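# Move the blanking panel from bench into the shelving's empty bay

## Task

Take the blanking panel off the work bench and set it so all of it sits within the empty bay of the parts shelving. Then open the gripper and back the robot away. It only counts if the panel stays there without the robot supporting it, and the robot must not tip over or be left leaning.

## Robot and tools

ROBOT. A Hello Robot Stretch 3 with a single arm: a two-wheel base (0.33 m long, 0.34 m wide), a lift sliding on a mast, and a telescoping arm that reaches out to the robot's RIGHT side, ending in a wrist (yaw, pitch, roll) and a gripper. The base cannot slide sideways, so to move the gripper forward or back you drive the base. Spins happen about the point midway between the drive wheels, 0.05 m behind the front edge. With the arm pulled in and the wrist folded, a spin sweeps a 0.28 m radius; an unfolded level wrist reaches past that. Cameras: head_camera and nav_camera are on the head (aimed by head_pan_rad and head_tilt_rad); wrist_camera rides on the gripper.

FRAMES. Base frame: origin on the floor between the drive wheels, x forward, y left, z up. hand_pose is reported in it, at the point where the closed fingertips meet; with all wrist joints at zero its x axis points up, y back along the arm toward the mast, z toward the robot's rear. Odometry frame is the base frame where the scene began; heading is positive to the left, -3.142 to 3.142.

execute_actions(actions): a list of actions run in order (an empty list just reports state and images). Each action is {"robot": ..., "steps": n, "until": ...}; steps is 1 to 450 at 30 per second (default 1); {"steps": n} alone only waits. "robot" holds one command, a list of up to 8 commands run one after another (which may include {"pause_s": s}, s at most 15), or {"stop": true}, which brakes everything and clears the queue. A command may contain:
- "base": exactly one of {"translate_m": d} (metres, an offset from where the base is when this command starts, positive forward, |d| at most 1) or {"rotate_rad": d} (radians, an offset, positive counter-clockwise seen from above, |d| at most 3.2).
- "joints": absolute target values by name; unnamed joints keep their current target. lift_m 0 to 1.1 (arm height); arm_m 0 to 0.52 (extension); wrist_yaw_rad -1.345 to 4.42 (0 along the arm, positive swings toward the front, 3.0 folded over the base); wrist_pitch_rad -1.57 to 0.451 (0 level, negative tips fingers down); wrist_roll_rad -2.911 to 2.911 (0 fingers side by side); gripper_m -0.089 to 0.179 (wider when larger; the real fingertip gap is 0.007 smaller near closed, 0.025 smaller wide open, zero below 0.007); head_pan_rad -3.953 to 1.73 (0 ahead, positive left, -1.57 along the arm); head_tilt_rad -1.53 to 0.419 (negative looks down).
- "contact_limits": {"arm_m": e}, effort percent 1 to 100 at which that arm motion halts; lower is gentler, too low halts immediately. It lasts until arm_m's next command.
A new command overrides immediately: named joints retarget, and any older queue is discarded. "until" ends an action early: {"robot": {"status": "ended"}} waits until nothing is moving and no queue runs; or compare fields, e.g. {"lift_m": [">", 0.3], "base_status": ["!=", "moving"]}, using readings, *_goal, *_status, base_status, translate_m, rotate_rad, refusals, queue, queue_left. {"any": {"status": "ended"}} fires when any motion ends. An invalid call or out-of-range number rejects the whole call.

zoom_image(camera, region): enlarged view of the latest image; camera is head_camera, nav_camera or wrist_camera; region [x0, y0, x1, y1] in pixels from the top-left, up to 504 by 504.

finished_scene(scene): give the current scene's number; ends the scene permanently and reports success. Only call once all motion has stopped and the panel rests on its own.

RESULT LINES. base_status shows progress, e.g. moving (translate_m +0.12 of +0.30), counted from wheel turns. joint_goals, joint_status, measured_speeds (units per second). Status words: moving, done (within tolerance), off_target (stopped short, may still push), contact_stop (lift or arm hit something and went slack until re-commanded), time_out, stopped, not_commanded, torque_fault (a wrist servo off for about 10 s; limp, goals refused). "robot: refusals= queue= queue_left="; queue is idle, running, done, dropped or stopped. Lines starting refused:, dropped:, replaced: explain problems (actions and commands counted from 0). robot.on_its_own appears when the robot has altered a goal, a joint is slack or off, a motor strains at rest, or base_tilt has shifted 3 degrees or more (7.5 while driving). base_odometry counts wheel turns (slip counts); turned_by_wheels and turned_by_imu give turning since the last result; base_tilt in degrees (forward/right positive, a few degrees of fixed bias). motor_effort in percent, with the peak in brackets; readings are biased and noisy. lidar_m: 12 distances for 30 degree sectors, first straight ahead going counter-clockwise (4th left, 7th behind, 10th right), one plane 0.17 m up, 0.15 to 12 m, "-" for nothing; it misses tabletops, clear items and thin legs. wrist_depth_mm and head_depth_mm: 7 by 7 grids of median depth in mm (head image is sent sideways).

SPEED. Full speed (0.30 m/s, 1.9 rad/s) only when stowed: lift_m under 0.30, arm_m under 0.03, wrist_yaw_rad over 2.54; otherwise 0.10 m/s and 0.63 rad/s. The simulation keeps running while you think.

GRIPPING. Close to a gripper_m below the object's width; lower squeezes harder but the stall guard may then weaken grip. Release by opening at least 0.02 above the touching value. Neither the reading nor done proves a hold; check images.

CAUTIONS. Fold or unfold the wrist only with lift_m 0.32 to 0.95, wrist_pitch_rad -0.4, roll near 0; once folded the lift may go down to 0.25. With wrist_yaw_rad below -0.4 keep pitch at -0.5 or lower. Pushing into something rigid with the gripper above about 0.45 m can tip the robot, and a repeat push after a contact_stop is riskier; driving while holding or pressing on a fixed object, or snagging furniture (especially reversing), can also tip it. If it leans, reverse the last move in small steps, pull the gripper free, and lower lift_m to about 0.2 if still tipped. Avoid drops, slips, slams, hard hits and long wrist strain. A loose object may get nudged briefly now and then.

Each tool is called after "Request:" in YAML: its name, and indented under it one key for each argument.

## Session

Request:
execute_actions:
  actions: []

Scene clock: 0.00 s.
robot.base_odometry: x=+0.000 y=+0.000 heading=+0.000 (m, m, rad; robot's odometry frame)
robot.turned_by_wheels: +0.000 (rad since the last result)
robot.turned_by_imu: +0.000 (rad since the last result)
robot.base_tilt: forward=-0.4 right=-0.5 (deg)
robot.lidar_m: 1.83 1.41 1.52 2.13 1.67 2.07 0.73 0.73 0.78 2.54 1.87 2.29
robot.head_depth_mm: 1890 2137 2133 2147 2154 2179 2115 / 1899 2055 2074 2069 2056 2077 2038 / 1885 1972 1977 1968 1976 1995 1979 / 1856 1897 1886 1888 1897 1902 1883 / 1785 1812 1826 1815 1816 1822 1825 / 1735 1733 1761 1743 1763 1753 1752 / 1664 1668 1683 1687 1688 1683 1686
robot.base_status: not_commanded
robot.joint_positions: lift_m=+0.473 arm_m=+0.003 wrist_yaw_rad=+2.924 wrist_pitch_rad=-0.388 wrist_roll_rad=+0.008 gripper_m=+0.037 head_pan_rad=-0.002 head_tilt_rad=+0.011
robot.joint_goals: lift_m=+0.473 arm_m=+0.003 wrist_yaw_rad=+2.924 wrist_pitch_rad=-0.388 wrist_roll_rad=+0.008 gripper_m=+0.037 head_pan_rad=-0.002 head_tilt_rad=+0.011
robot.joint_status: lift_m=not_commanded arm_m=not_commanded wrist_yaw_rad=not_commanded wrist_pitch_rad=not_commanded wrist_roll_rad=not_commanded gripper_m=not_commanded head_pan_rad=not_commanded head_tilt_rad=not_commanded
robot.measured_speeds: translate_m=+0.000 rotate_rad=+0.000 lift_m=+0.000 arm_m=+0.000 wrist_yaw_rad=+0.000 wrist_pitch_rad=+0.000 wrist_roll_rad=+0.000 head_pan_rad=+0.000 head_tilt_rad=+0.000
robot: refusals=0 queue=idle queue_left=0
robot.motor_effort: left_wheel=+0 right_wheel=-1 lift_m=+21 arm_m=+0 wrist_yaw_rad=+0 wrist_pitch_rad=+8 wrist_roll_rad=+0 gripper_m=-1 head_pan_rad=+0 head_tilt_rad=+2 (%)
robot.hand_pose: x=+0.0280 y=+0.0749 z=+0.4922 quat_wxyz=(+0.211, +0.707, +0.060, +0.672) (m; robot's base frame)
robot.wrist_depth_mm: - - - - - - - / - - - - - - - / - - - - - - - / - - - - - - - / 914 - 965 942 956 972 989 / 761 746 - 785 809 795 803 / 666 659 667 665 661 685 691
pictures: head_camera (sideways: a quarter turn clockwise sets it upright), nav_camera (sideways: a quarter turn counterclockwise sets it upright), wrist_camera
Images, in order (width x height): head_camera 896x504, nav_camera 672x504, wrist_camera 644x364.

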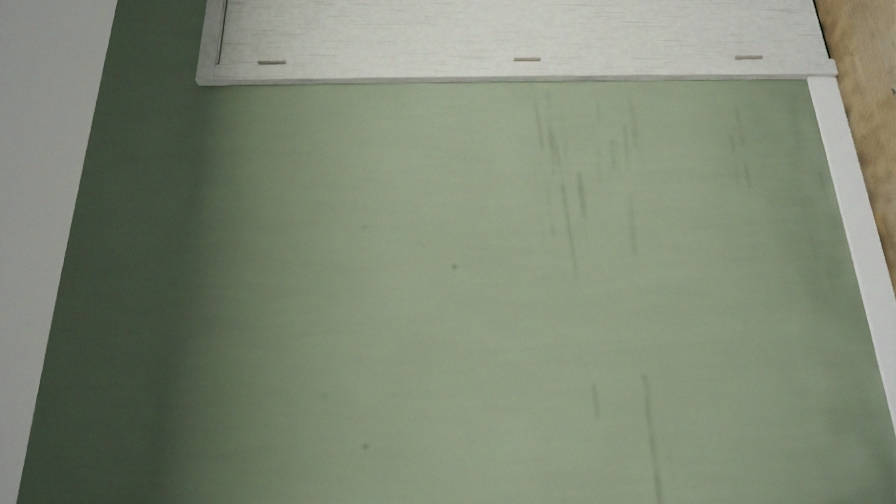

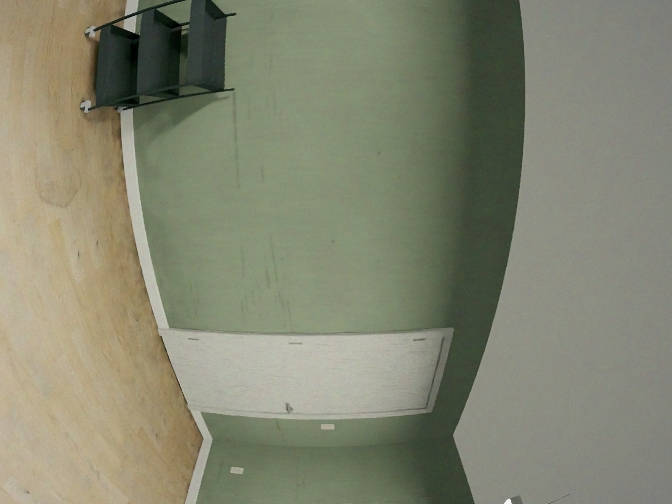

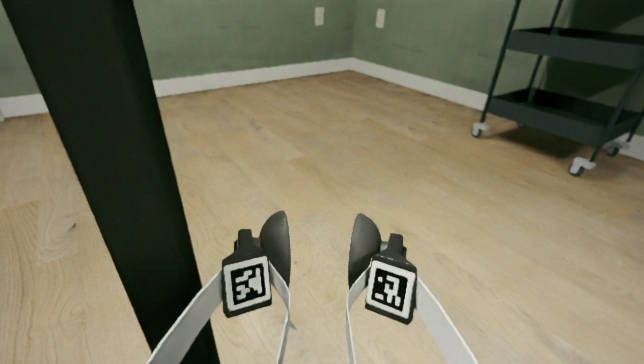

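Request:
execute_actions:
  actions:
    - {"robot": {"joints": {"head_pan_rad": -1.6, "head_tilt_rad": -0.3, "lift_m": 0.28}}, "steps": 200, "until": {"robot": {"status": "ended"}}}

Scene clock: 9.00 s.
robot.base_odometry: x=+0.000 y=+0.000 heading=+0.000 (m, m, rad; robot's odometry frame)
robot.turned_by_wheels: +0.000 (rad since the last result)
robot.turned_by_imu: +0.001 (rad since the last result)
robot.base_tilt: forward=-0.4 right=-0.4 (deg)
robot.lidar_m: 1.83 1.41 1.51 2.14 1.68 2.07 0.73 0.73 0.78 2.54 1.87 2.29
robot.head_depth_mm: 2593 2723 2839 1096 1134 1189 1242 / 2720 2866 3030 3305 2577 1873 1459 / 2584 2756 2904 3113 2592 1884 1469 / 2482 2628 2770 2884 2613 1898 1475 / 2376 2513 2661 2412 2614 1885 1480 / 2308 2417 2563 2136 2503 1904 1482 / 2218 2351 2456 2541 2598 1910 1485
robot.base_status: not_commanded
robot.joint_positions: lift_m=+0.281 arm_m=+0.003 wrist_yaw_rad=+2.924 wrist_pitch_rad=-0.388 wrist_roll_rad=+0.008 gripper_m=+0.037 head_pan_rad=-1.593 head_tilt_rad=-0.296
robot.joint_goals: lift_m=+0.280 arm_m=+0.003 wrist_yaw_rad=+2.924 wrist_pitch_rad=-0.388 wrist_roll_rad=+0.008 gripper_m=+0.037 head_pan_rad=-1.600 head_tilt_rad=-0.300
robot.joint_status: lift_m=done arm_m=not_commanded wrist_yaw_rad=not_commanded wrist_pitch_rad=not_commanded wrist_roll_rad=not_commanded gripper_m=not_commanded head_pan_rad=done head_tilt_rad=done
robot.measured_speeds: translate_m=+0.000 rotate_rad=+0.000 lift_m=+0.000 arm_m=+0.000 wrist_yaw_rad=+0.000 wrist_pitch_rad=+0.000 wrist_roll_rad=+0.000 head_pan_rad=+0.000 head_tilt_rad=+0.000
robot: refusals=0 queue=done queue_left=0
robot.motor_effort: left_wheel=+0(1) right_wheel=+0(0) lift_m=+11(22) arm_m=+0(0) wrist_yaw_rad=+0(0) wrist_pitch_rad=+8(8) wrist_roll_rad=+0(0) gripper_m=-1(1) head_pan_rad=-3(33) head_tilt_rad=-1(18) (%)
robot.hand_pose: x=+0.0280 y=+0.0749 z=+0.3001 quat_wxyz=(+0.211, +0.707, +0.060, +0.672) (m; robot's base frame)
robot.wrist_depth_mm: - - - - - - - / - - - - - - - / - - - - - - - / 789 - 796 803 823 844 834 / 615 - 660 653 647 662 665 / 517 520 - 539 556 545 553 / 456 - - 460 455 463 469
pictures: head_camera (sideways: a quarter turn clockwise sets it upright), nav_camera (sideways: a quarter turn counterclockwise sets it upright), wrist_camera
Images, in order (width x height): head_camera 896x504, nav_camera 672x504, wrist_camera 644x364.

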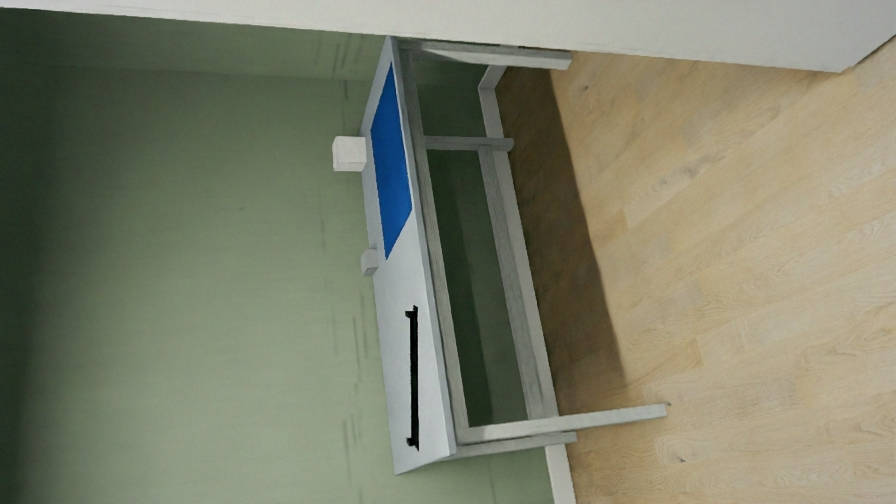

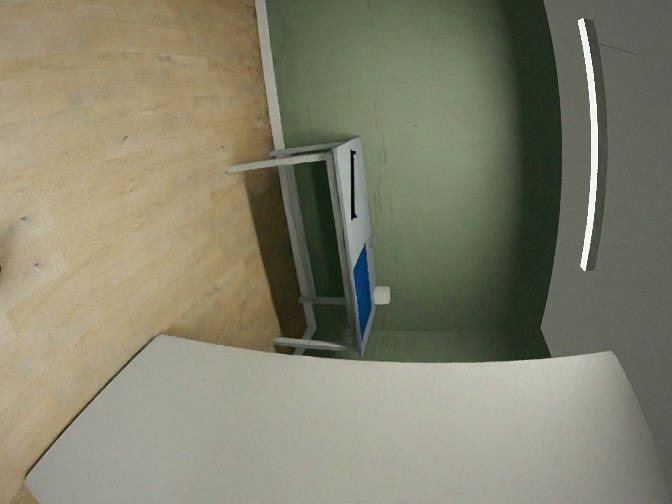

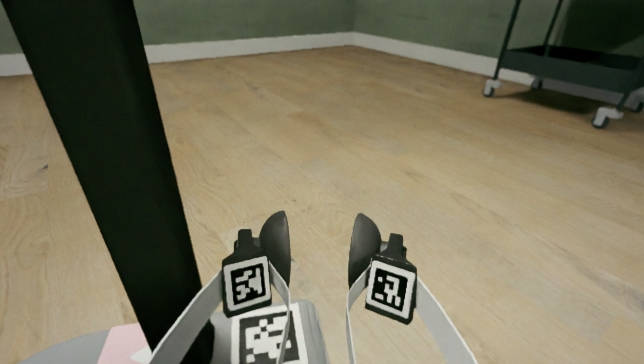

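Request:
execute_actions:
  actions:
    - {"robot": {"base": {"rotate_rad": -1.42}, "joints": {"head_pan_rad": 0.2, "head_tilt_rad": -0.6}}, "steps": 200, "until": {"robot": {"base_status": "done"}}}
    - {"robot": {"base": {"translate_m": 1.0}}, "steps": 200, "until": {"robot": {"translate_m": [">", 0.58]}}}
    - {"robot": {"base": {"translate_m": 1.0}}, "steps": 300, "until": {"robot": {"status": "ended"}}}

Scene clock: 42.70 s.
robot.base_odometry: x=+0.238 y=-1.563 heading=-1.420 (m, m, rad; robot's odometry frame)
robot.turned_by_wheels: -1.420 (rad since the last result)
robot.turned_by_imu: -1.409 (rad since the last result)
robot.base_tilt: forward=-0.4 right=-0.4 (deg)
robot.lidar_m: 0.99 0.39 0.40 2.15 2.15 2.49 3.15 0.75 0.77 1.39 1.24 1.14
robot.head_depth_mm: 911 1013 1122 894 700 575 1135 / 913 1015 1124 902 704 578 1139 / 912 1018 1122 909 707 581 1152 / 912 1015 1129 916 708 584 1155 / 912 1018 1123 924 719 586 1160 / 916 1017 1126 934 722 589 672 / 911 1017 1146 1306 804 593 640
robot.base_status: done (translate_m +1.0000 of +1.0000)
robot.joint_positions: lift_m=+0.281 arm_m=+0.003 wrist_yaw_rad=+2.924 wrist_pitch_rad=-0.388 wrist_roll_rad=+0.008 gripper_m=+0.037 head_pan_rad=+0.193 head_tilt_rad=-0.593
robot.joint_goals: lift_m=+0.280 arm_m=+0.003 wrist_yaw_rad=+2.924 wrist_pitch_rad=-0.388 wrist_roll_rad=+0.008 gripper_m=+0.037 head_pan_rad=+0.200 head_tilt_rad=-0.600
robot.joint_status: lift_m=done arm_m=not_commanded wrist_yaw_rad=not_commanded wrist_pitch_rad=not_commanded wrist_roll_rad=not_commanded gripper_m=not_commanded head_pan_rad=done head_tilt_rad=done
robot.measured_speeds: translate_m=+0.000 rotate_rad=+0.000 lift_m=+0.000 arm_m=+0.000 wrist_yaw_rad=+0.000 wrist_pitch_rad=+0.000 wrist_roll_rad=+0.000 head_pan_rad=+0.000 head_tilt_rad=+0.000
robot: refusals=0 queue=done queue_left=0
robot.motor_effort: left_wheel=+0(9) right_wheel=-2(6) lift_m=+11(11) arm_m=+0(0) wrist_yaw_rad=+0(0) wrist_pitch_rad=+8(8) wrist_roll_rad=+0(0) gripper_m=-1(1) head_pan_rad=+3(34) head_tilt_rad=-2(18) (%)
robot.hand_pose: x=+0.0280 y=+0.0748 z=+0.3001 quat_wxyz=(+0.211, +0.707, +0.060, +0.672) (m; robot's base frame)
robot.wrist_depth_mm: - - - - - 365 891 / - - - - - 381 969 / - - - - - 411 980 / 798 - 808 824 835 459 842 / 636 - 664 654 649 610 659 / 520 519 - 528 541 540 549 / 461 - - 456 455 461 465
pictures: head_camera (sideways: a quarter turn clockwise sets it upright), nav_camera (sideways: a quarter turn counterclockwise sets it upright), wrist_camera
Images, in order (width x height): head_camera 896x504, nav_camera 672x504, wrist_camera 644x364.

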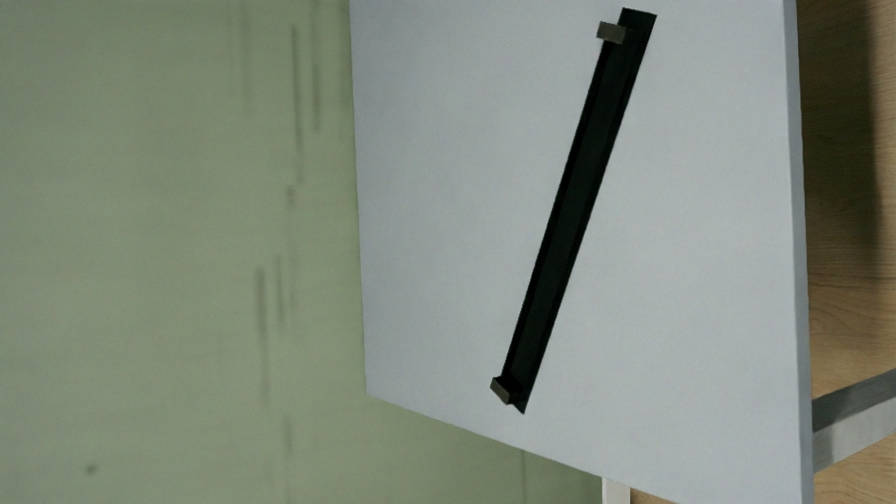

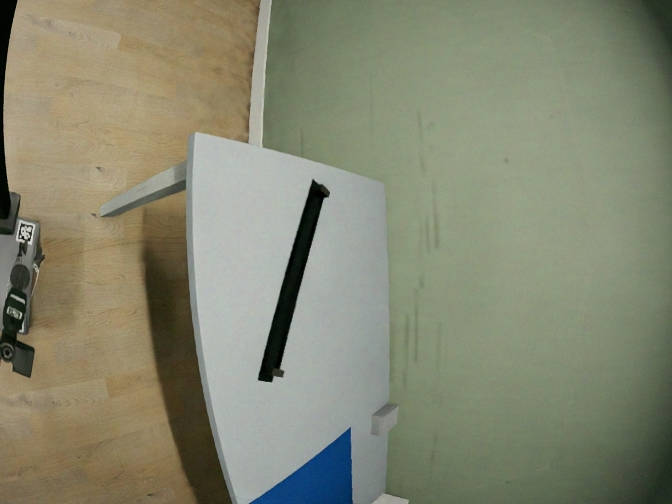

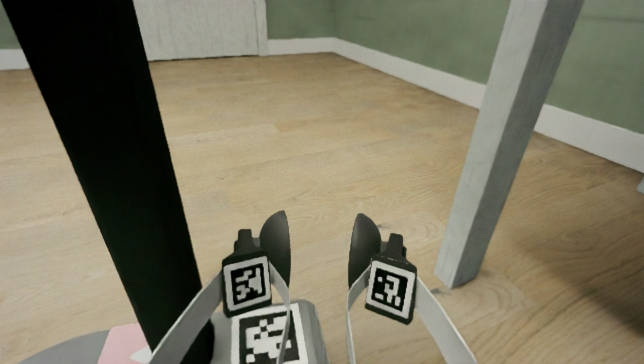

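Request:
execute_actions:
  actions:
    - {"robot": {"joints": {"lift_m": 0.95, "head_pan_rad": -1.57, "head_tilt_rad": -0.7, "gripper_m": 0.1}}, "steps": 200, "until": {"robot": {"lift_m": [">", 0.5]}}}
    - {"robot": {"base": {"rotate_rad": 1.75}}, "steps": 200, "until": {"robot": {"lift_m": [">", 0.8]}}}
    - {"robot": {"joints": {"wrist_yaw_rad": 0.0}}, "steps": 200, "until": {"robot": {"wrist_yaw_rad": ["<", 0.5], "lift_m": [">", 0.93]}}}
    - {"robot": {"joints": {"arm_m": 0.44, "wrist_pitch_rad": -1.57, "wrist_roll_rad": -1.155}}, "steps": 300, "until": {"robot": {"status": "ended"}}}

Scene clock: 70.60 s.
robot.base_odometry: x=+0.238 y=-1.563 heading=+0.330 (m, m, rad; robot's odometry frame)
robot.turned_by_wheels: +1.750 (rad since the last result)
robot.turned_by_imu: +1.767 (rad since the last result)
robot.base_tilt: forward=-0.3 right=-0.5 (deg)
robot.lidar_m: 2.15 2.22 2.48 3.14 0.78 0.87 1.59 1.24 1.05 0.99 0.39 1.50
robot.head_depth_mm: 936 - 978 787 638 578 1139 / 922 - 1026 792 642 580 1144 / 934 - - 773 647 584 1155 / 932 1052 1002 806 651 588 1161 / 932 1051 1059 809 656 578 1162 / 928 1053 1118 796 659 579 908 / 929 1050 1205 1375 664 582 1168
robot.base_status: done (rotate_rad +1.7499 of +1.7500)
robot.joint_positions: lift_m=+0.949 arm_m=+0.440 wrist_yaw_rad=+0.000 wrist_pitch_rad=-1.561 wrist_roll_rad=-1.150 gripper_m=+0.100 head_pan_rad=-1.563 head_tilt_rad=-0.691
robot.joint_goals: lift_m=+0.950 arm_m=+0.440 wrist_yaw_rad=+0.000 wrist_pitch_rad=-1.570 wrist_roll_rad=-1.155 gripper_m=+0.100 head_pan_rad=-1.570 head_tilt_rad=-0.700
robot.joint_status: lift_m=done arm_m=done wrist_yaw_rad=done wrist_pitch_rad=done wrist_roll_rad=done gripper_m=done head_pan_rad=done head_tilt_rad=done
robot.measured_speeds: translate_m=+0.000 rotate_rad=+0.000 lift_m=+0.000 arm_m=+0.000 wrist_yaw_rad=+0.000 wrist_pitch_rad=+0.000 wrist_roll_rad=+0.000 head_pan_rad=+0.000 head_tilt_rad=+0.000
robot: refusals=0 queue=done queue_left=0
robot.motor_effort: left_wheel=-1(3) right_wheel=+1(3) lift_m=+30(29) arm_m=+3(4) wrist_yaw_rad=+0(1) wrist_pitch_rad=-4(6) wrist_roll_rad=-2(1) gripper_m=+0(79) head_pan_rad=-3(32) head_tilt_rad=-3(11) (%)
robot.hand_pose: x=-0.0214 y=-0.5631 z=+0.8316 quat_wxyz=(+0.695, +0.688, -0.148, -0.147) (m; robot's base frame)
robot.wrist_depth_mm: 210 211 212 212 213 215 216 / 216 217 216 216 219 220 221 / 221 222 221 223 224 226 228 / 228 227 228 228 231 232 233 / 232 234 236 234 237 239 240 / 240 240 244 241 243 245 247 / 247 248 248 249 250 253 254
pictures: head_camera (sideways: a quarter turn clockwise sets it upright), nav_camera (sideways: a quarter turn counterclockwise sets it upright), wrist_camera
Images, in order (width x height): head_camera 896x504, nav_camera 672x504, wrist_camera 644x364.

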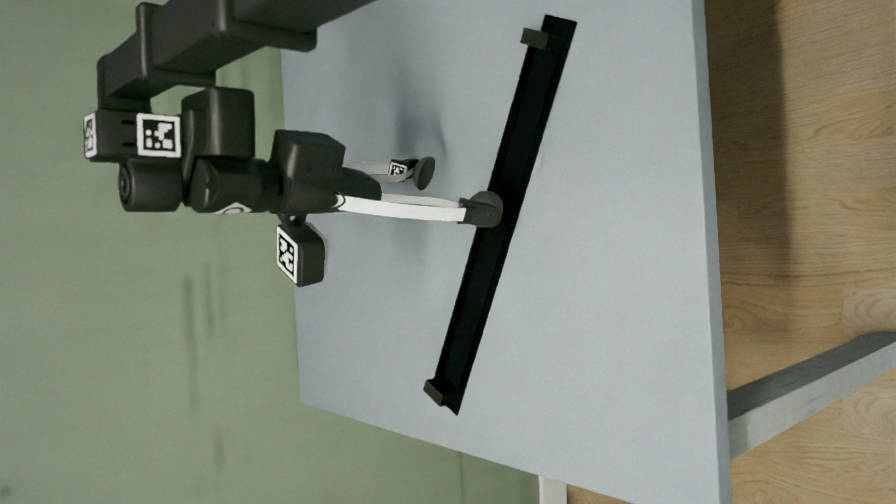

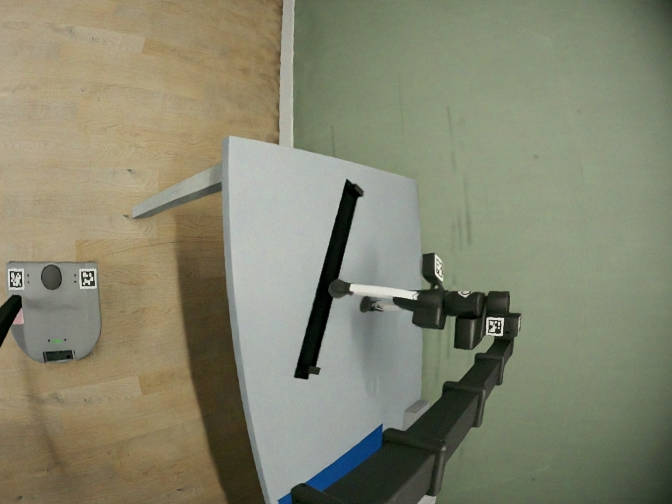

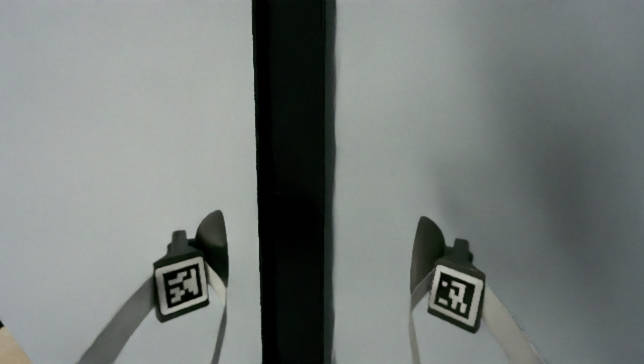

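Request:
execute_actions:
  actions:
    - {"robot": {"base": {"translate_m": 0.03}, "joints": {"arm_m": 0.435}}, "steps": 100, "until": {"robot": {"status": "ended"}}}
    - {"robot": {"joints": {"lift_m": 0.905, "gripper_m": 0.085}}, "steps": 100, "until": {"robot": {"status": "ended"}}}

Scene clock: 81.63 s.
robot.base_odometry: x=+0.266 y=-1.553 heading=+0.330 (m, m, rad; robot's odometry frame)
robot.turned_by_wheels: +0.000 (rad since the last result)
robot.turned_by_imu: +0.001 (rad since the last result)
robot.base_tilt: forward=-0.4 right=-0.5 (deg)
robot.lidar_m: 2.12 2.19 2.46 3.15 0.78 0.87 1.62 1.27 1.05 0.99 0.38 1.50
robot.head_depth_mm: 938 1029 - 760 639 577 1142 / 935 1018 984 793 644 581 1147 / 934 1019 - 770 648 584 1154 / 931 1049 1103 803 651 586 1159 / 928 1049 1059 808 654 576 1119 / 927 1048 1136 808 659 580 1121 / 925 1044 1202 1413 1552 596 1167
robot.base_status: done (translate_m +0.0300 of +0.0300)
robot.joint_positions: lift_m=+0.906 arm_m=+0.435 wrist_yaw_rad=+0.000 wrist_pitch_rad=-1.561 wrist_roll_rad=-1.150 gripper_m=+0.085 head_pan_rad=-1.563 head_tilt_rad=-0.691
robot.joint_goals: lift_m=+0.905 arm_m=+0.435 wrist_yaw_rad=+0.000 wrist_pitch_rad=-1.570 wrist_roll_rad=-1.155 gripper_m=+0.085 head_pan_rad=-1.570 head_tilt_rad=-0.700
robot.joint_status: lift_m=done arm_m=done wrist_yaw_rad=done wrist_pitch_rad=done wrist_roll_rad=done gripper_m=done head_pan_rad=done head_tilt_rad=done
robot.measured_speeds: translate_m=+0.000 rotate_rad=+0.000 lift_m=+0.000 arm_m=+0.000 wrist_yaw_rad=+0.000 wrist_pitch_rad=+0.000 wrist_roll_rad=+0.000 head_pan_rad=+0.000 head_tilt_rad=+0.000
robot: refusals=0 queue=done queue_left=0
robot.motor_effort: left_wheel=-1(2) right_wheel=+1(4) lift_m=+11(31) arm_m=-3(5) wrist_yaw_rad=+0(0) wrist_pitch_rad=-4(4) wrist_roll_rad=-2(2) gripper_m=-1(61) head_pan_rad=-2(3) head_tilt_rad=-3(3) (%)
robot.hand_pose: x=-0.0214 y=-0.5589 z=+0.7879 quat_wxyz=(+0.695, +0.688, -0.148, -0.147) (m; robot's base frame)
robot.wrist_depth_mm: 169 170 170 169 172 173 174 / 174 175 175 173 177 177 178 / 179 178 179 178 182 182 183 / 183 183 184 184 186 187 188 / 189 189 190 187 191 192 193 / 194 194 195 194 196 197 199 / 199 200 201 198 202 205 206
pictures: head_camera (sideways: a quarter turn clockwise sets it upright), nav_camera (sideways: a quarter turn counterclockwise sets it upright), wrist_camera
Images, in order (width x height): head_camera 896x504, nav_camera 672x504, wrist_camera 644x364.

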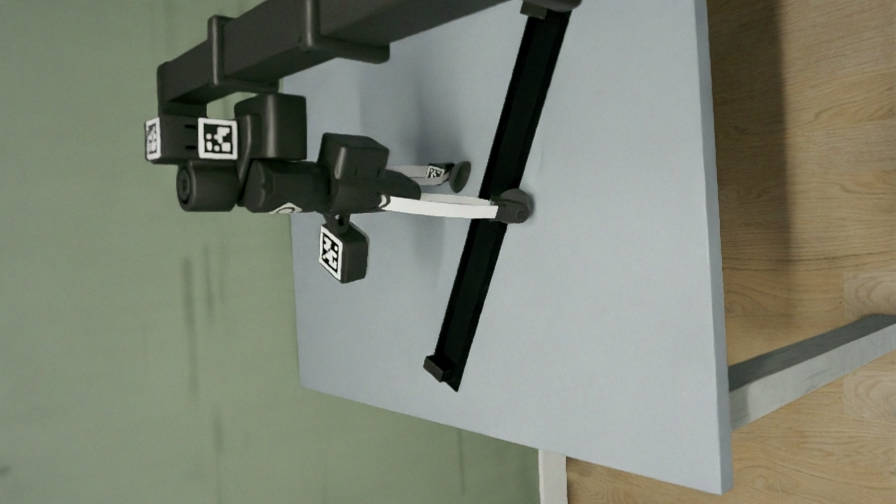

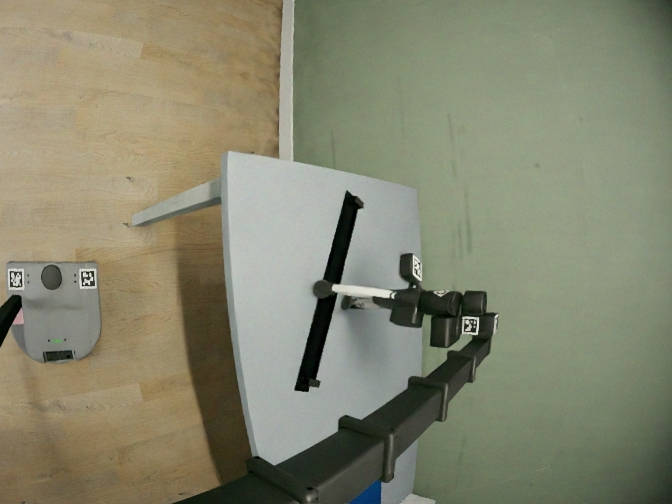

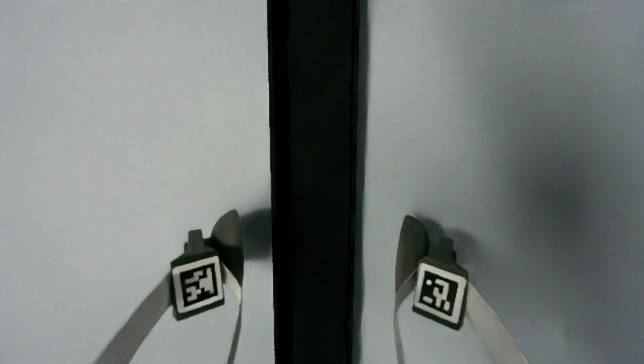

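Request:
execute_actions:
  actions:
    - {"robot": [{"base": {"translate_m": 0.007}, "joints": {"lift_m": 0.9}}, {"joints": {"gripper_m": 0.03}}], "steps": 150, "until": {"robot": {"status": "ended"}}}
    - {"steps": 8}

Scene clock: 89.57 s.
robot.base_odometry: x=+0.273 y=-1.551 heading=+0.330 (m, m, rad; robot's odometry frame)
robot.turned_by_wheels: +0.000 (rad since the last result)
robot.turned_by_imu: +0.001 (rad since the last result)
robot.base_tilt: forward=-0.4 right=-0.5 (deg)
robot.lidar_m: 2.11 2.19 2.47 3.13 0.78 0.87 1.62 1.28 1.05 0.99 0.37 1.49
robot.head_depth_mm: 933 1039 - 763 640 577 1140 / 935 1012 985 792 644 582 1145 / 932 1019 - 783 647 584 1154 / 930 1052 1098 803 652 586 1159 / 931 1054 1058 803 656 577 1098 / 932 1048 1152 818 660 579 1126 / 924 1045 1204 1416 1571 1273 1177
robot.base_status: done (translate_m +0.0070 of +0.0070)
robot.joint_positions: lift_m=+0.901 arm_m=+0.435 wrist_yaw_rad=+0.002 wrist_pitch_rad=-1.586 wrist_roll_rad=-1.157 gripper_m=+0.031 head_pan_rad=-1.563 head_tilt_rad=-0.691
robot.joint_goals: lift_m=+0.900 arm_m=+0.435 wrist_yaw_rad=+0.000 wrist_pitch_rad=-1.570 wrist_roll_rad=-1.155 gripper_m=+0.030 head_pan_rad=-1.570 head_tilt_rad=-0.700
robot.joint_status: lift_m=done arm_m=done wrist_yaw_rad=done wrist_pitch_rad=done wrist_roll_rad=done gripper_m=done head_pan_rad=done head_tilt_rad=done
robot.measured_speeds: translate_m=+0.000 rotate_rad=+0.000 lift_m=+0.000 arm_m=+0.000 wrist_yaw_rad=+0.000 wrist_pitch_rad=+0.000 wrist_roll_rad=+0.000 head_pan_rad=+0.000 head_tilt_rad=+0.000
robot: refusals=0 queue=done queue_left=0
robot.motor_effort: left_wheel=-4(6) right_wheel=+4(7) lift_m=+9(13) arm_m=-3(3) wrist_yaw_rad=-2(1) wrist_pitch_rad=+8(8) wrist_roll_rad=+1(2) gripper_m=-12(87) head_pan_rad=-3(3) head_tilt_rad=-3(3) (%)
robot.hand_pose: x=-0.0215 y=-0.5526 z=+0.7836 quat_wxyz=(+0.687, +0.697, -0.143, -0.146) (m; robot's base frame)
robot.wrist_depth_mm: 168 168 168 166 167 167 167 / 173 173 173 170 172 172 173 / 178 178 177 175 176 177 176 / 183 182 182 179 182 181 181 / 188 187 186 185 186 187 186 / 194 193 193 191 - 192 192 / 201 200 200 196 200 198 199
pictures: head_camera (sideways: a quarter turn clockwise sets it upright), nav_camera (sideways: a quarter turn counterclockwise sets it upright), wrist_camera
Images, in order (width x height): head_camera 896x504, nav_camera 672x504, wrist_camera 644x364.

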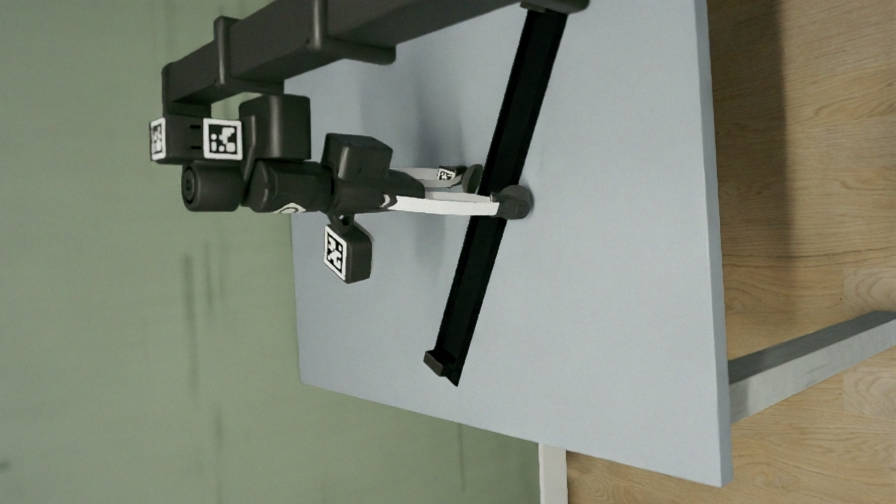

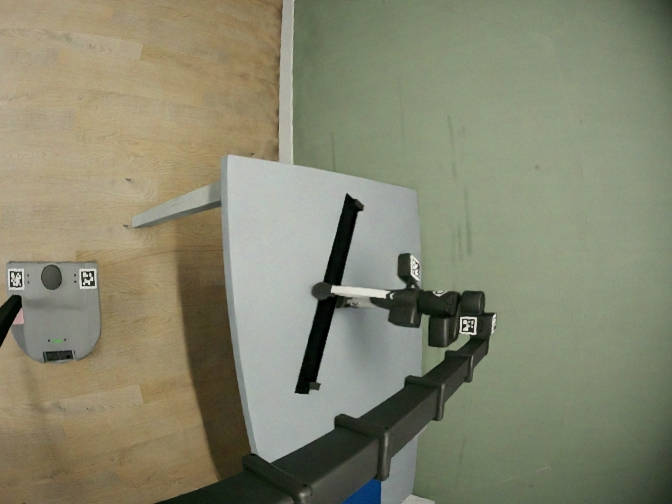

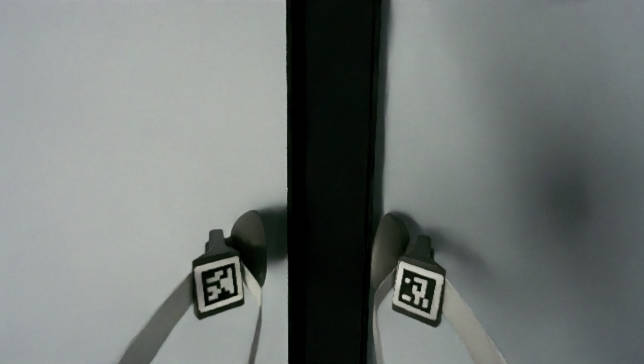

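Request:
execute_actions:
  actions:
    - {"robot": [{"joints": {"lift_m": 0.904}}], "steps": 150, "until": {"robot": {"status": "ended"}}}
    - {"steps": 10}

Scene clock: 92.20 s.
robot.base_odometry: x=+0.273 y=-1.551 heading=+0.330 (m, m, rad; robot's odometry frame)
robot.turned_by_wheels: +0.000 (rad since the last result)
robot.turned_by_imu: +0.001 (rad since the last result)
robot.base_tilt: forward=-0.4 right=-0.5 (deg)
robot.lidar_m: 2.11 2.18 2.46 3.14 0.78 0.87 1.62 1.28 1.05 0.99 0.37 1.50
robot.head_depth_mm: 933 1039 - 760 638 578 1139 / 932 1016 985 791 642 582 1152 / 933 1012 - 784 646 584 1154 / 929 1053 1092 806 652 587 1159 / 928 1050 1063 801 656 575 1093 / 926 1046 1162 815 660 580 1122 / 925 1046 1199 1416 1573 1281 1174
robot.base_status: done (translate_m +0.0070 of +0.0070)
robot.joint_positions: lift_m=+0.903 arm_m=+0.435 wrist_yaw_rad=+0.002 wrist_pitch_rad=-1.574 wrist_roll_rad=-1.157 gripper_m=+0.030 head_pan_rad=-1.563 head_tilt_rad=-0.691
robot.joint_goals: lift_m=+0.904 arm_m=+0.435 wrist_yaw_rad=+0.000 wrist_pitch_rad=-1.570 wrist_roll_rad=-1.155 gripper_m=+0.030 head_pan_rad=-1.570 head_tilt_rad=-0.700
robot.joint_status: lift_m=done arm_m=done wrist_yaw_rad=done wrist_pitch_rad=done wrist_roll_rad=done gripper_m=done head_pan_rad=done head_tilt_rad=done
robot.measured_speeds: translate_m=+0.000 rotate_rad=+0.000 lift_m=+0.000 arm_m=+0.000 wrist_yaw_rad=+0.000 wrist_pitch_rad=+0.000 wrist_roll_rad=+0.000 head_pan_rad=+0.000 head_tilt_rad=+0.000
robot: refusals=0 queue=done queue_left=0
robot.motor_effort: left_wheel=-1(4) right_wheel=+1(4) lift_m=+30(30) arm_m=-3(4) wrist_yaw_rad=-2(2) wrist_pitch_rad=+2(8) wrist_roll_rad=+1(1) gripper_m=-4(12) head_pan_rad=-3(3) head_tilt_rad=-2(3) (%)
robot.hand_pose: x=-0.0215 y=-0.5556 z=+0.7859 quat_wxyz=(+0.691, +0.693, -0.144, -0.145) (m; robot's base frame)
robot.wrist_depth_mm: 169 169 168 166 169 169 170 / 173 173 173 170 173 173 174 / 178 177 178 174 179 179 179 / 183 183 184 179 183 183 183 / 187 188 187 185 188 189 189 / 194 193 - 191 192 194 194 / 199 199 200 196 200 201 200
pictures: head_camera (sideways: a quarter turn clockwise sets it upright), nav_camera (sideways: a quarter turn counterclockwise sets it upright), wrist_camera
Images, in order (width x height): head_camera 896x504, nav_camera 672x504, wrist_camera 644x364.

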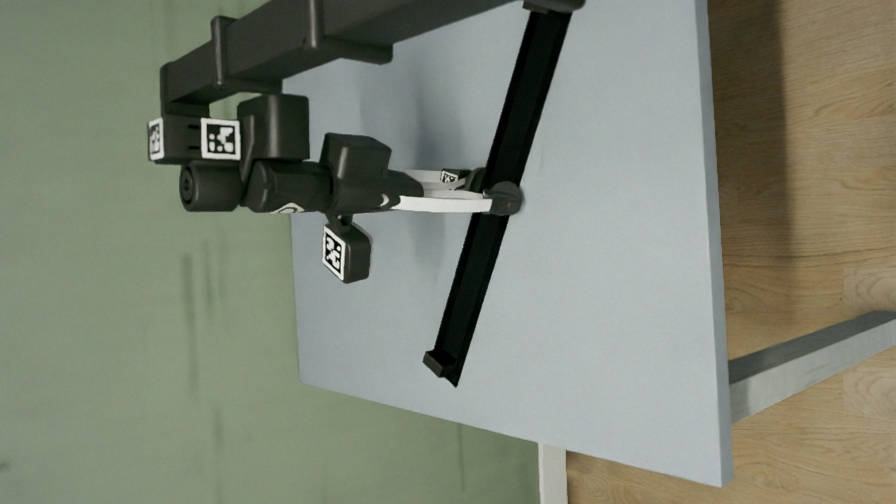

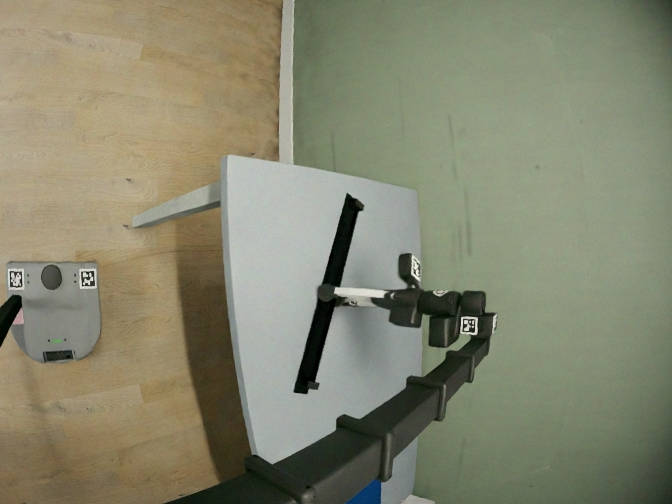

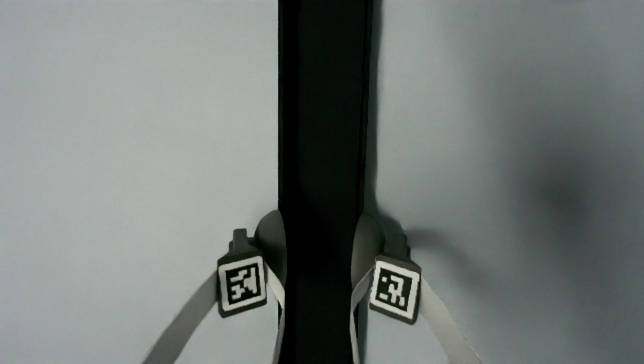

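Both pads touch now. I'll squeeze, lift, and look toward the shelf.

Request:
execute_actions:
  actions:
    - {"robot": [{"joints": {"gripper_m": -0.005}}, {"joints": {"lift_m": 0.93, "head_pan_rad": 1.6, "head_tilt_rad": -0.1}}], "steps": 200, "until": {"robot": {"status": "ended"}}}

Scene clock: 97.17 s.
robot.base_odometry: x=+0.273 y=-1.551 heading=+0.330 (m, m, rad; robot's odometry frame)
robot.turned_by_wheels: +0.000 (rad since the last result)
robot.turned_by_imu: +0.001 (rad since the last result)
robot.base_tilt: forward=-0.4 right=-0.5 (deg)
robot.lidar_m: 2.11 2.18 2.47 3.13 0.78 0.87 1.62 1.27 1.05 0.99 0.37 1.50
robot.head_depth_mm: 2446 3434 3536 3625 3686 2437 1772 / 2973 3463 3593 3665 3711 2453 1777 / - 3506 3578 3639 3727 2447 1784 / - 3494 3565 3690 3457 2489 1790 / - 3465 3532 3673 3393 2490 1788 / - 3436 3139 3292 1670 1638 1616 / - 1178 1169 1157 1144 1127 1113
robot.base_status: done (translate_m +0.0070 of +0.0070)
robot.joint_positions: lift_m=+0.929 arm_m=+0.435 wrist_yaw_rad=+0.002 wrist_pitch_rad=-1.570 wrist_roll_rad=-1.157 gripper_m=-0.004 head_pan_rad=+1.593 head_tilt_rad=-0.112
robot.joint_goals: lift_m=+0.930 arm_m=+0.435 wrist_yaw_rad=+0.000 wrist_pitch_rad=-1.570 wrist_roll_rad=-1.155 gripper_m=-0.005 head_pan_rad=+1.600 head_tilt_rad=-0.100
robot.joint_status: lift_m=done arm_m=done wrist_yaw_rad=done wrist_pitch_rad=done wrist_roll_rad=done gripper_m=done head_pan_rad=done head_tilt_rad=done
robot.measured_speeds: translate_m=+0.000 rotate_rad=+0.000 lift_m=+0.000 arm_m=+0.000 wrist_yaw_rad=+0.000 wrist_pitch_rad=+0.000 wrist_roll_rad=+0.000 head_pan_rad=+0.000 head_tilt_rad=+0.000
robot: refusals=0 queue=done queue_left=0
robot.motor_effort: left_wheel=-1(1) right_wheel=+1(1) lift_m=+30(30) arm_m=-3(4) wrist_yaw_rad=-1(2) wrist_pitch_rad=+0(2) wrist_roll_rad=+1(1) gripper_m=-14(90) head_pan_rad=+3(30) head_tilt_rad=+4(28) (%)
robot.hand_pose: x=-0.0215 y=-0.5564 z=+0.8118 quat_wxyz=(+0.692, +0.692, -0.144, -0.145) (m; robot's base frame)
robot.wrist_depth_mm: 192 193 193 168 194 195 194 / 197 198 199 171 199 200 200 / 203 203 204 176 205 206 205 / 209 208 209 180 210 210 210 / 214 214 214 187 216 217 218 / 221 221 222 192 221 223 223 / 228 226 229 198 230 229 230
pictures: head_camera (sideways: a quarter turn clockwise sets it upright), nav_camera (sideways: a quarter turn counterclockwise sets it upright), wrist_camera
Images, in order (width x height): head_camera 896x504, nav_camera 672x504, wrist_camera 644x364.

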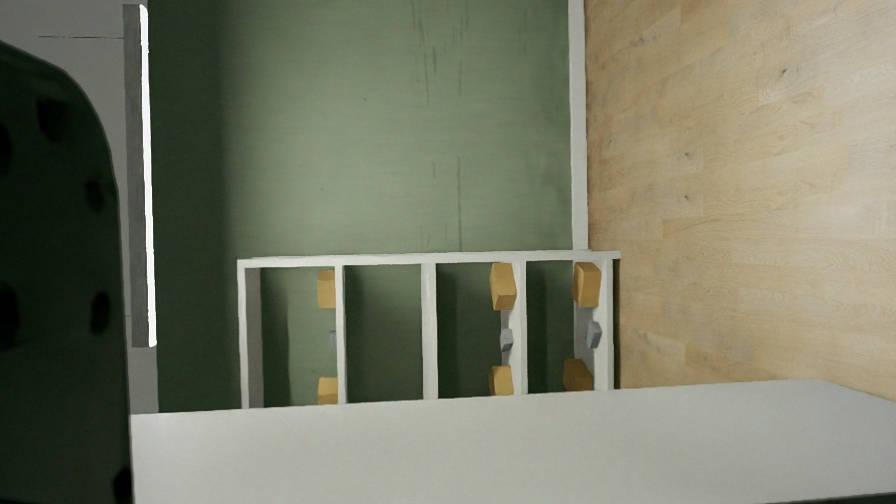

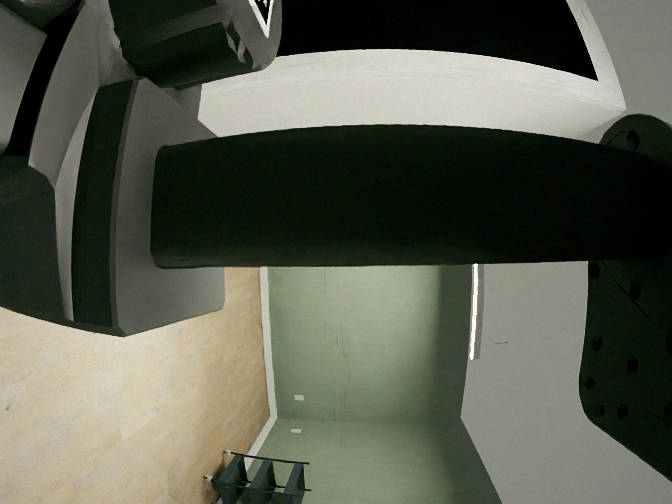

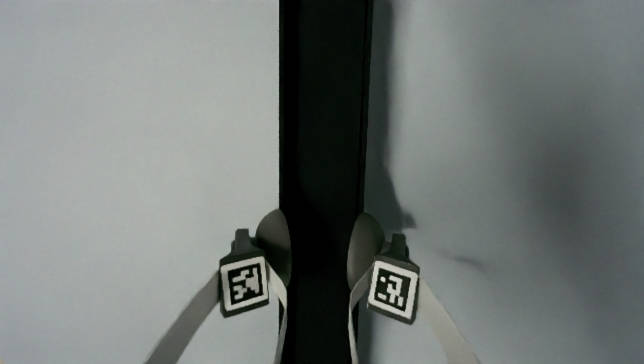

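Request:
execute_actions:
  actions:
    - {"robot": {"joints": {"lift_m": 0.96, "wrist_yaw_rad": 2.62, "wrist_roll_rad": 1.05, "head_pan_rad": -1.57, "head_tilt_rad": -0.8}}, "steps": 25}

Request:
execute_actions:
  actions:
    - {"steps": 200, "until": {"robot": {"status": "ended"}}}

Scene clock: 128.67 s.
robot.base_odometry: x=+0.273 y=-1.551 heading=+0.330 (m, m, rad; robot's odometry frame)
robot.turned_by_wheels: +0.000 (rad since the last result)
robot.turned_by_imu: +0.001 (rad since the last result)
robot.base_tilt: forward=-0.4 right=-0.5 (deg)
robot.lidar_m: 2.11 2.18 2.47 3.12 0.78 0.87 1.62 1.28 1.05 0.99 0.37 1.50
robot.head_depth_mm: 1769 2033 2117 1743 1461 1261 1108 / 1801 2080 2152 1753 1470 1265 1116 / 1831 2116 2187 1759 1488 1274 1123 / 1900 2183 2199 1771 1493 1284 1130 / 1945 2249 2217 1785 1495 1291 1132 / 1966 2287 2247 1798 1510 1297 1134 / 1997 2322 2276 1823 1514 1301 1141
robot.base_status: done (translate_m +0.0070 of +0.0070)
robot.joint_positions: lift_m=+0.959 arm_m=+0.435 wrist_yaw_rad=+0.918 wrist_pitch_rad=-1.570 wrist_roll_rad=+0.151 gripper_m=-0.004 head_pan_rad=+0.203 head_tilt_rad=-0.790
robot.joint_goals: lift_m=+0.960 arm_m=+0.435 wrist_yaw_rad=+2.620 wrist_pitch_rad=-1.570 wrist_roll_rad=+1.050 gripper_m=-0.005 head_pan_rad=-1.570 head_tilt_rad=-0.800
robot.joint_status: lift_m=moving arm_m=done wrist_yaw_rad=moving wrist_pitch_rad=done wrist_roll_rad=moving gripper_m=done head_pan_rad=moving head_tilt_rad=moving
robot.measured_speeds: translate_m=+0.000 rotate_rad=+0.000 lift_m=+0.000 arm_m=+0.000 wrist_yaw_rad=+1.998 wrist_pitch_rad=+0.000 wrist_roll_rad=+1.990 head_pan_rad=-2.110 head_tilt_rad=+0.000
robot: refusals=0 queue=running queue_left=0
robot.motor_effort: left_wheel=-2(1) right_wheel=+1(1) lift_m=+32(32) arm_m=-3(3) wrist_yaw_rad=+2(1) wrist_pitch_rad=+0(0) wrist_roll_rad=-1(1) gripper_m=-14(15) head_pan_rad=-34(36) head_tilt_rad=-3(27) (%)
robot.hand_pose: x=-0.0406 y=-0.5660 z=+0.8418 quat_wxyz=(+0.651, +0.651, -0.276, -0.277) (m; robot's base frame)
robot.wrist_depth_mm: 225 224 223 167 223 222 221 / 230 229 228 172 227 227 227 / 236 235 235 175 233 233 233 / 241 241 240 180 240 239 239 / 247 249 246 186 246 245 245 / 255 255 254 191 252 254 253 / 263 263 261 198 261 260 260
pictures: head_camera (sideways: a quarter turn clockwise sets it upright), nav_camera (sideways: a quarter turn counterclockwise sets it upright), wrist_camera
Images, in order (width x height): head_camera 896x504, nav_camera 672x504, wrist_camera 644x364.

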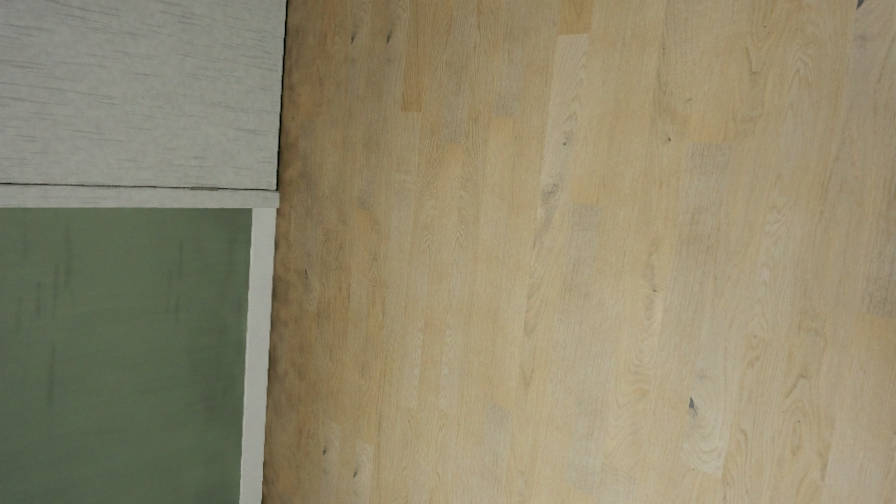

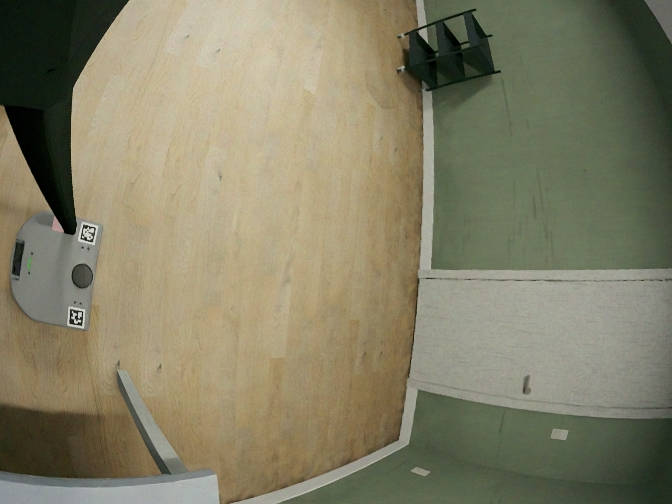

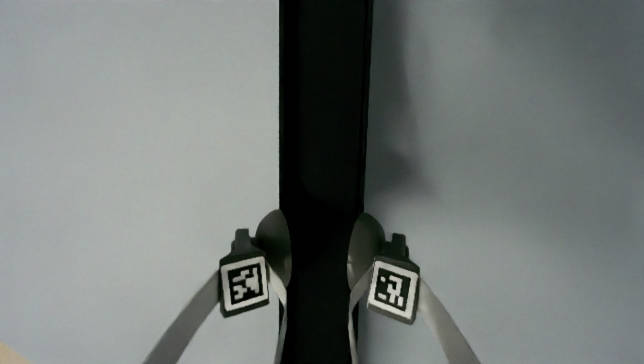

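Scene clock: 130.17 s.
robot.base_odometry: x=+0.273 y=-1.551 heading=+0.330 (m, m, rad; robot's odometry frame)
robot.turned_by_wheels: +0.000 (rad since the last result)
robot.turned_by_imu: +0.000 (rad since the last result)
robot.base_tilt: forward=-0.4 right=-0.5 (deg)
robot.lidar_m: 2.11 2.18 2.48 3.15 0.78 0.87 1.62 1.28 1.05 0.99 0.37 1.50
robot.head_depth_mm: - 1045 865 701 592 1264 1113 / 991 1055 873 709 594 1268 1116 / - - 883 711 600 1281 1115 / 935 1053 888 715 603 1281 1127 / 949 1067 897 723 606 1239 1108 / 950 1088 938 729 610 1217 1137 / 945 1089 1278 1501 1418 1280 1142
robot.base_status: done (translate_m +0.0070 of +0.0070)
robot.joint_positions: lift_m=+0.959 arm_m=+0.435 wrist_yaw_rad=+2.617 wrist_pitch_rad=-1.570 wrist_roll_rad=+1.044 gripper_m=-0.004 head_pan_rad=-1.563 head_tilt_rad=-0.790
robot.joint_goals: lift_m=+0.960 arm_m=+0.435 wrist_yaw_rad=+2.620 wrist_pitch_rad=-1.570 wrist_roll_rad=+1.050 gripper_m=-0.005 head_pan_rad=-1.570 head_tilt_rad=-0.800
robot.joint_status: lift_m=done arm_m=done wrist_yaw_rad=done wrist_pitch_rad=done wrist_roll_rad=done gripper_m=done head_pan_rad=done head_tilt_rad=done
robot.measured_speeds: translate_m=+0.000 rotate_rad=+0.000 lift_m=+0.000 arm_m=+0.000 wrist_yaw_rad=+0.000 wrist_pitch_rad=+0.000 wrist_roll_rad=+0.000 head_pan_rad=+0.000 head_tilt_rad=+0.000
robot: refusals=0 queue=done queue_left=0
robot.motor_effort: left_wheel=-1(2) right_wheel=+0(1) lift_m=+30(30) arm_m=-3(3) wrist_yaw_rad=+2(3) wrist_pitch_rad=+0(0) wrist_roll_rad=+2(5) gripper_m=-15(14) head_pan_rad=-3(32) head_tilt_rad=-4(3) (%)
robot.hand_pose: x=-0.0333 y=-0.6014 z=+0.8418 quat_wxyz=(+0.707, +0.707, +0.001, +0.001) (m; robot's base frame)
robot.wrist_depth_mm: 225 224 225 167 222 220 219 / 232 232 230 172 228 225 224 / 237 235 237 175 232 231 229 / 245 243 241 181 238 236 237 / 251 250 248 187 245 243 243 / 259 257 255 192 250 250 250 / 268 264 263 198 261 259 256
pictures: head_camera (sideways: a quarter turn clockwise sets it upright), nav_camera (sideways: a quarter turn counterclockwise sets it upright), wrist_camera
Images, in order (width x height): head_camera 896x504, nav_camera 672x504, wrist_camera 644x364.

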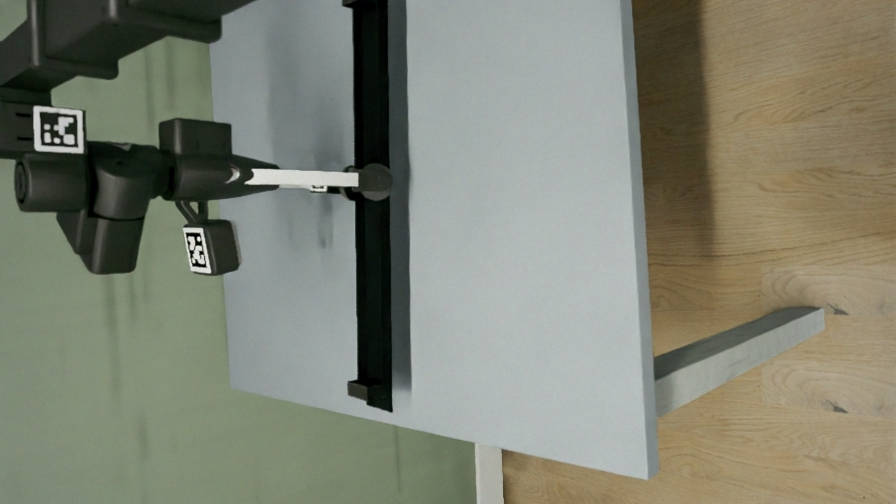

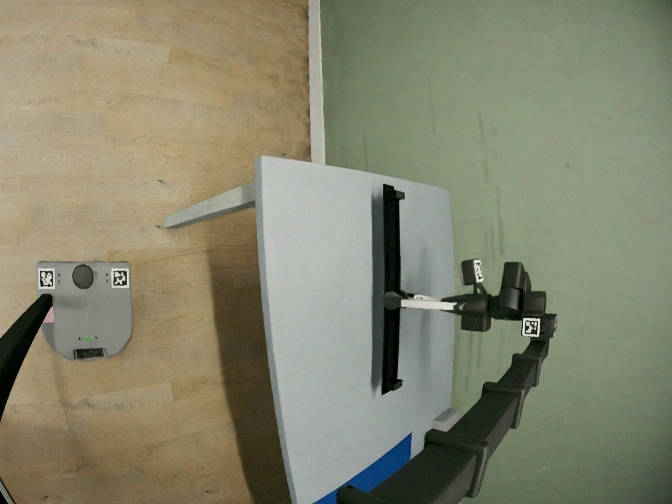

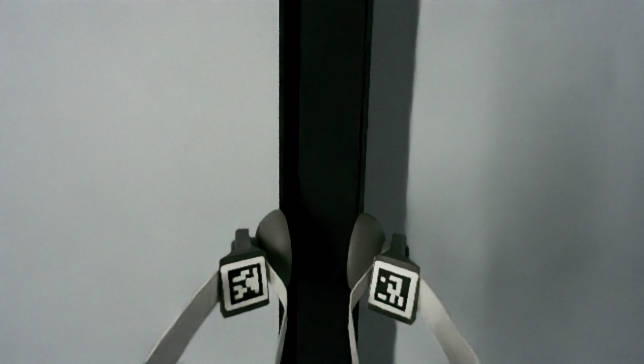

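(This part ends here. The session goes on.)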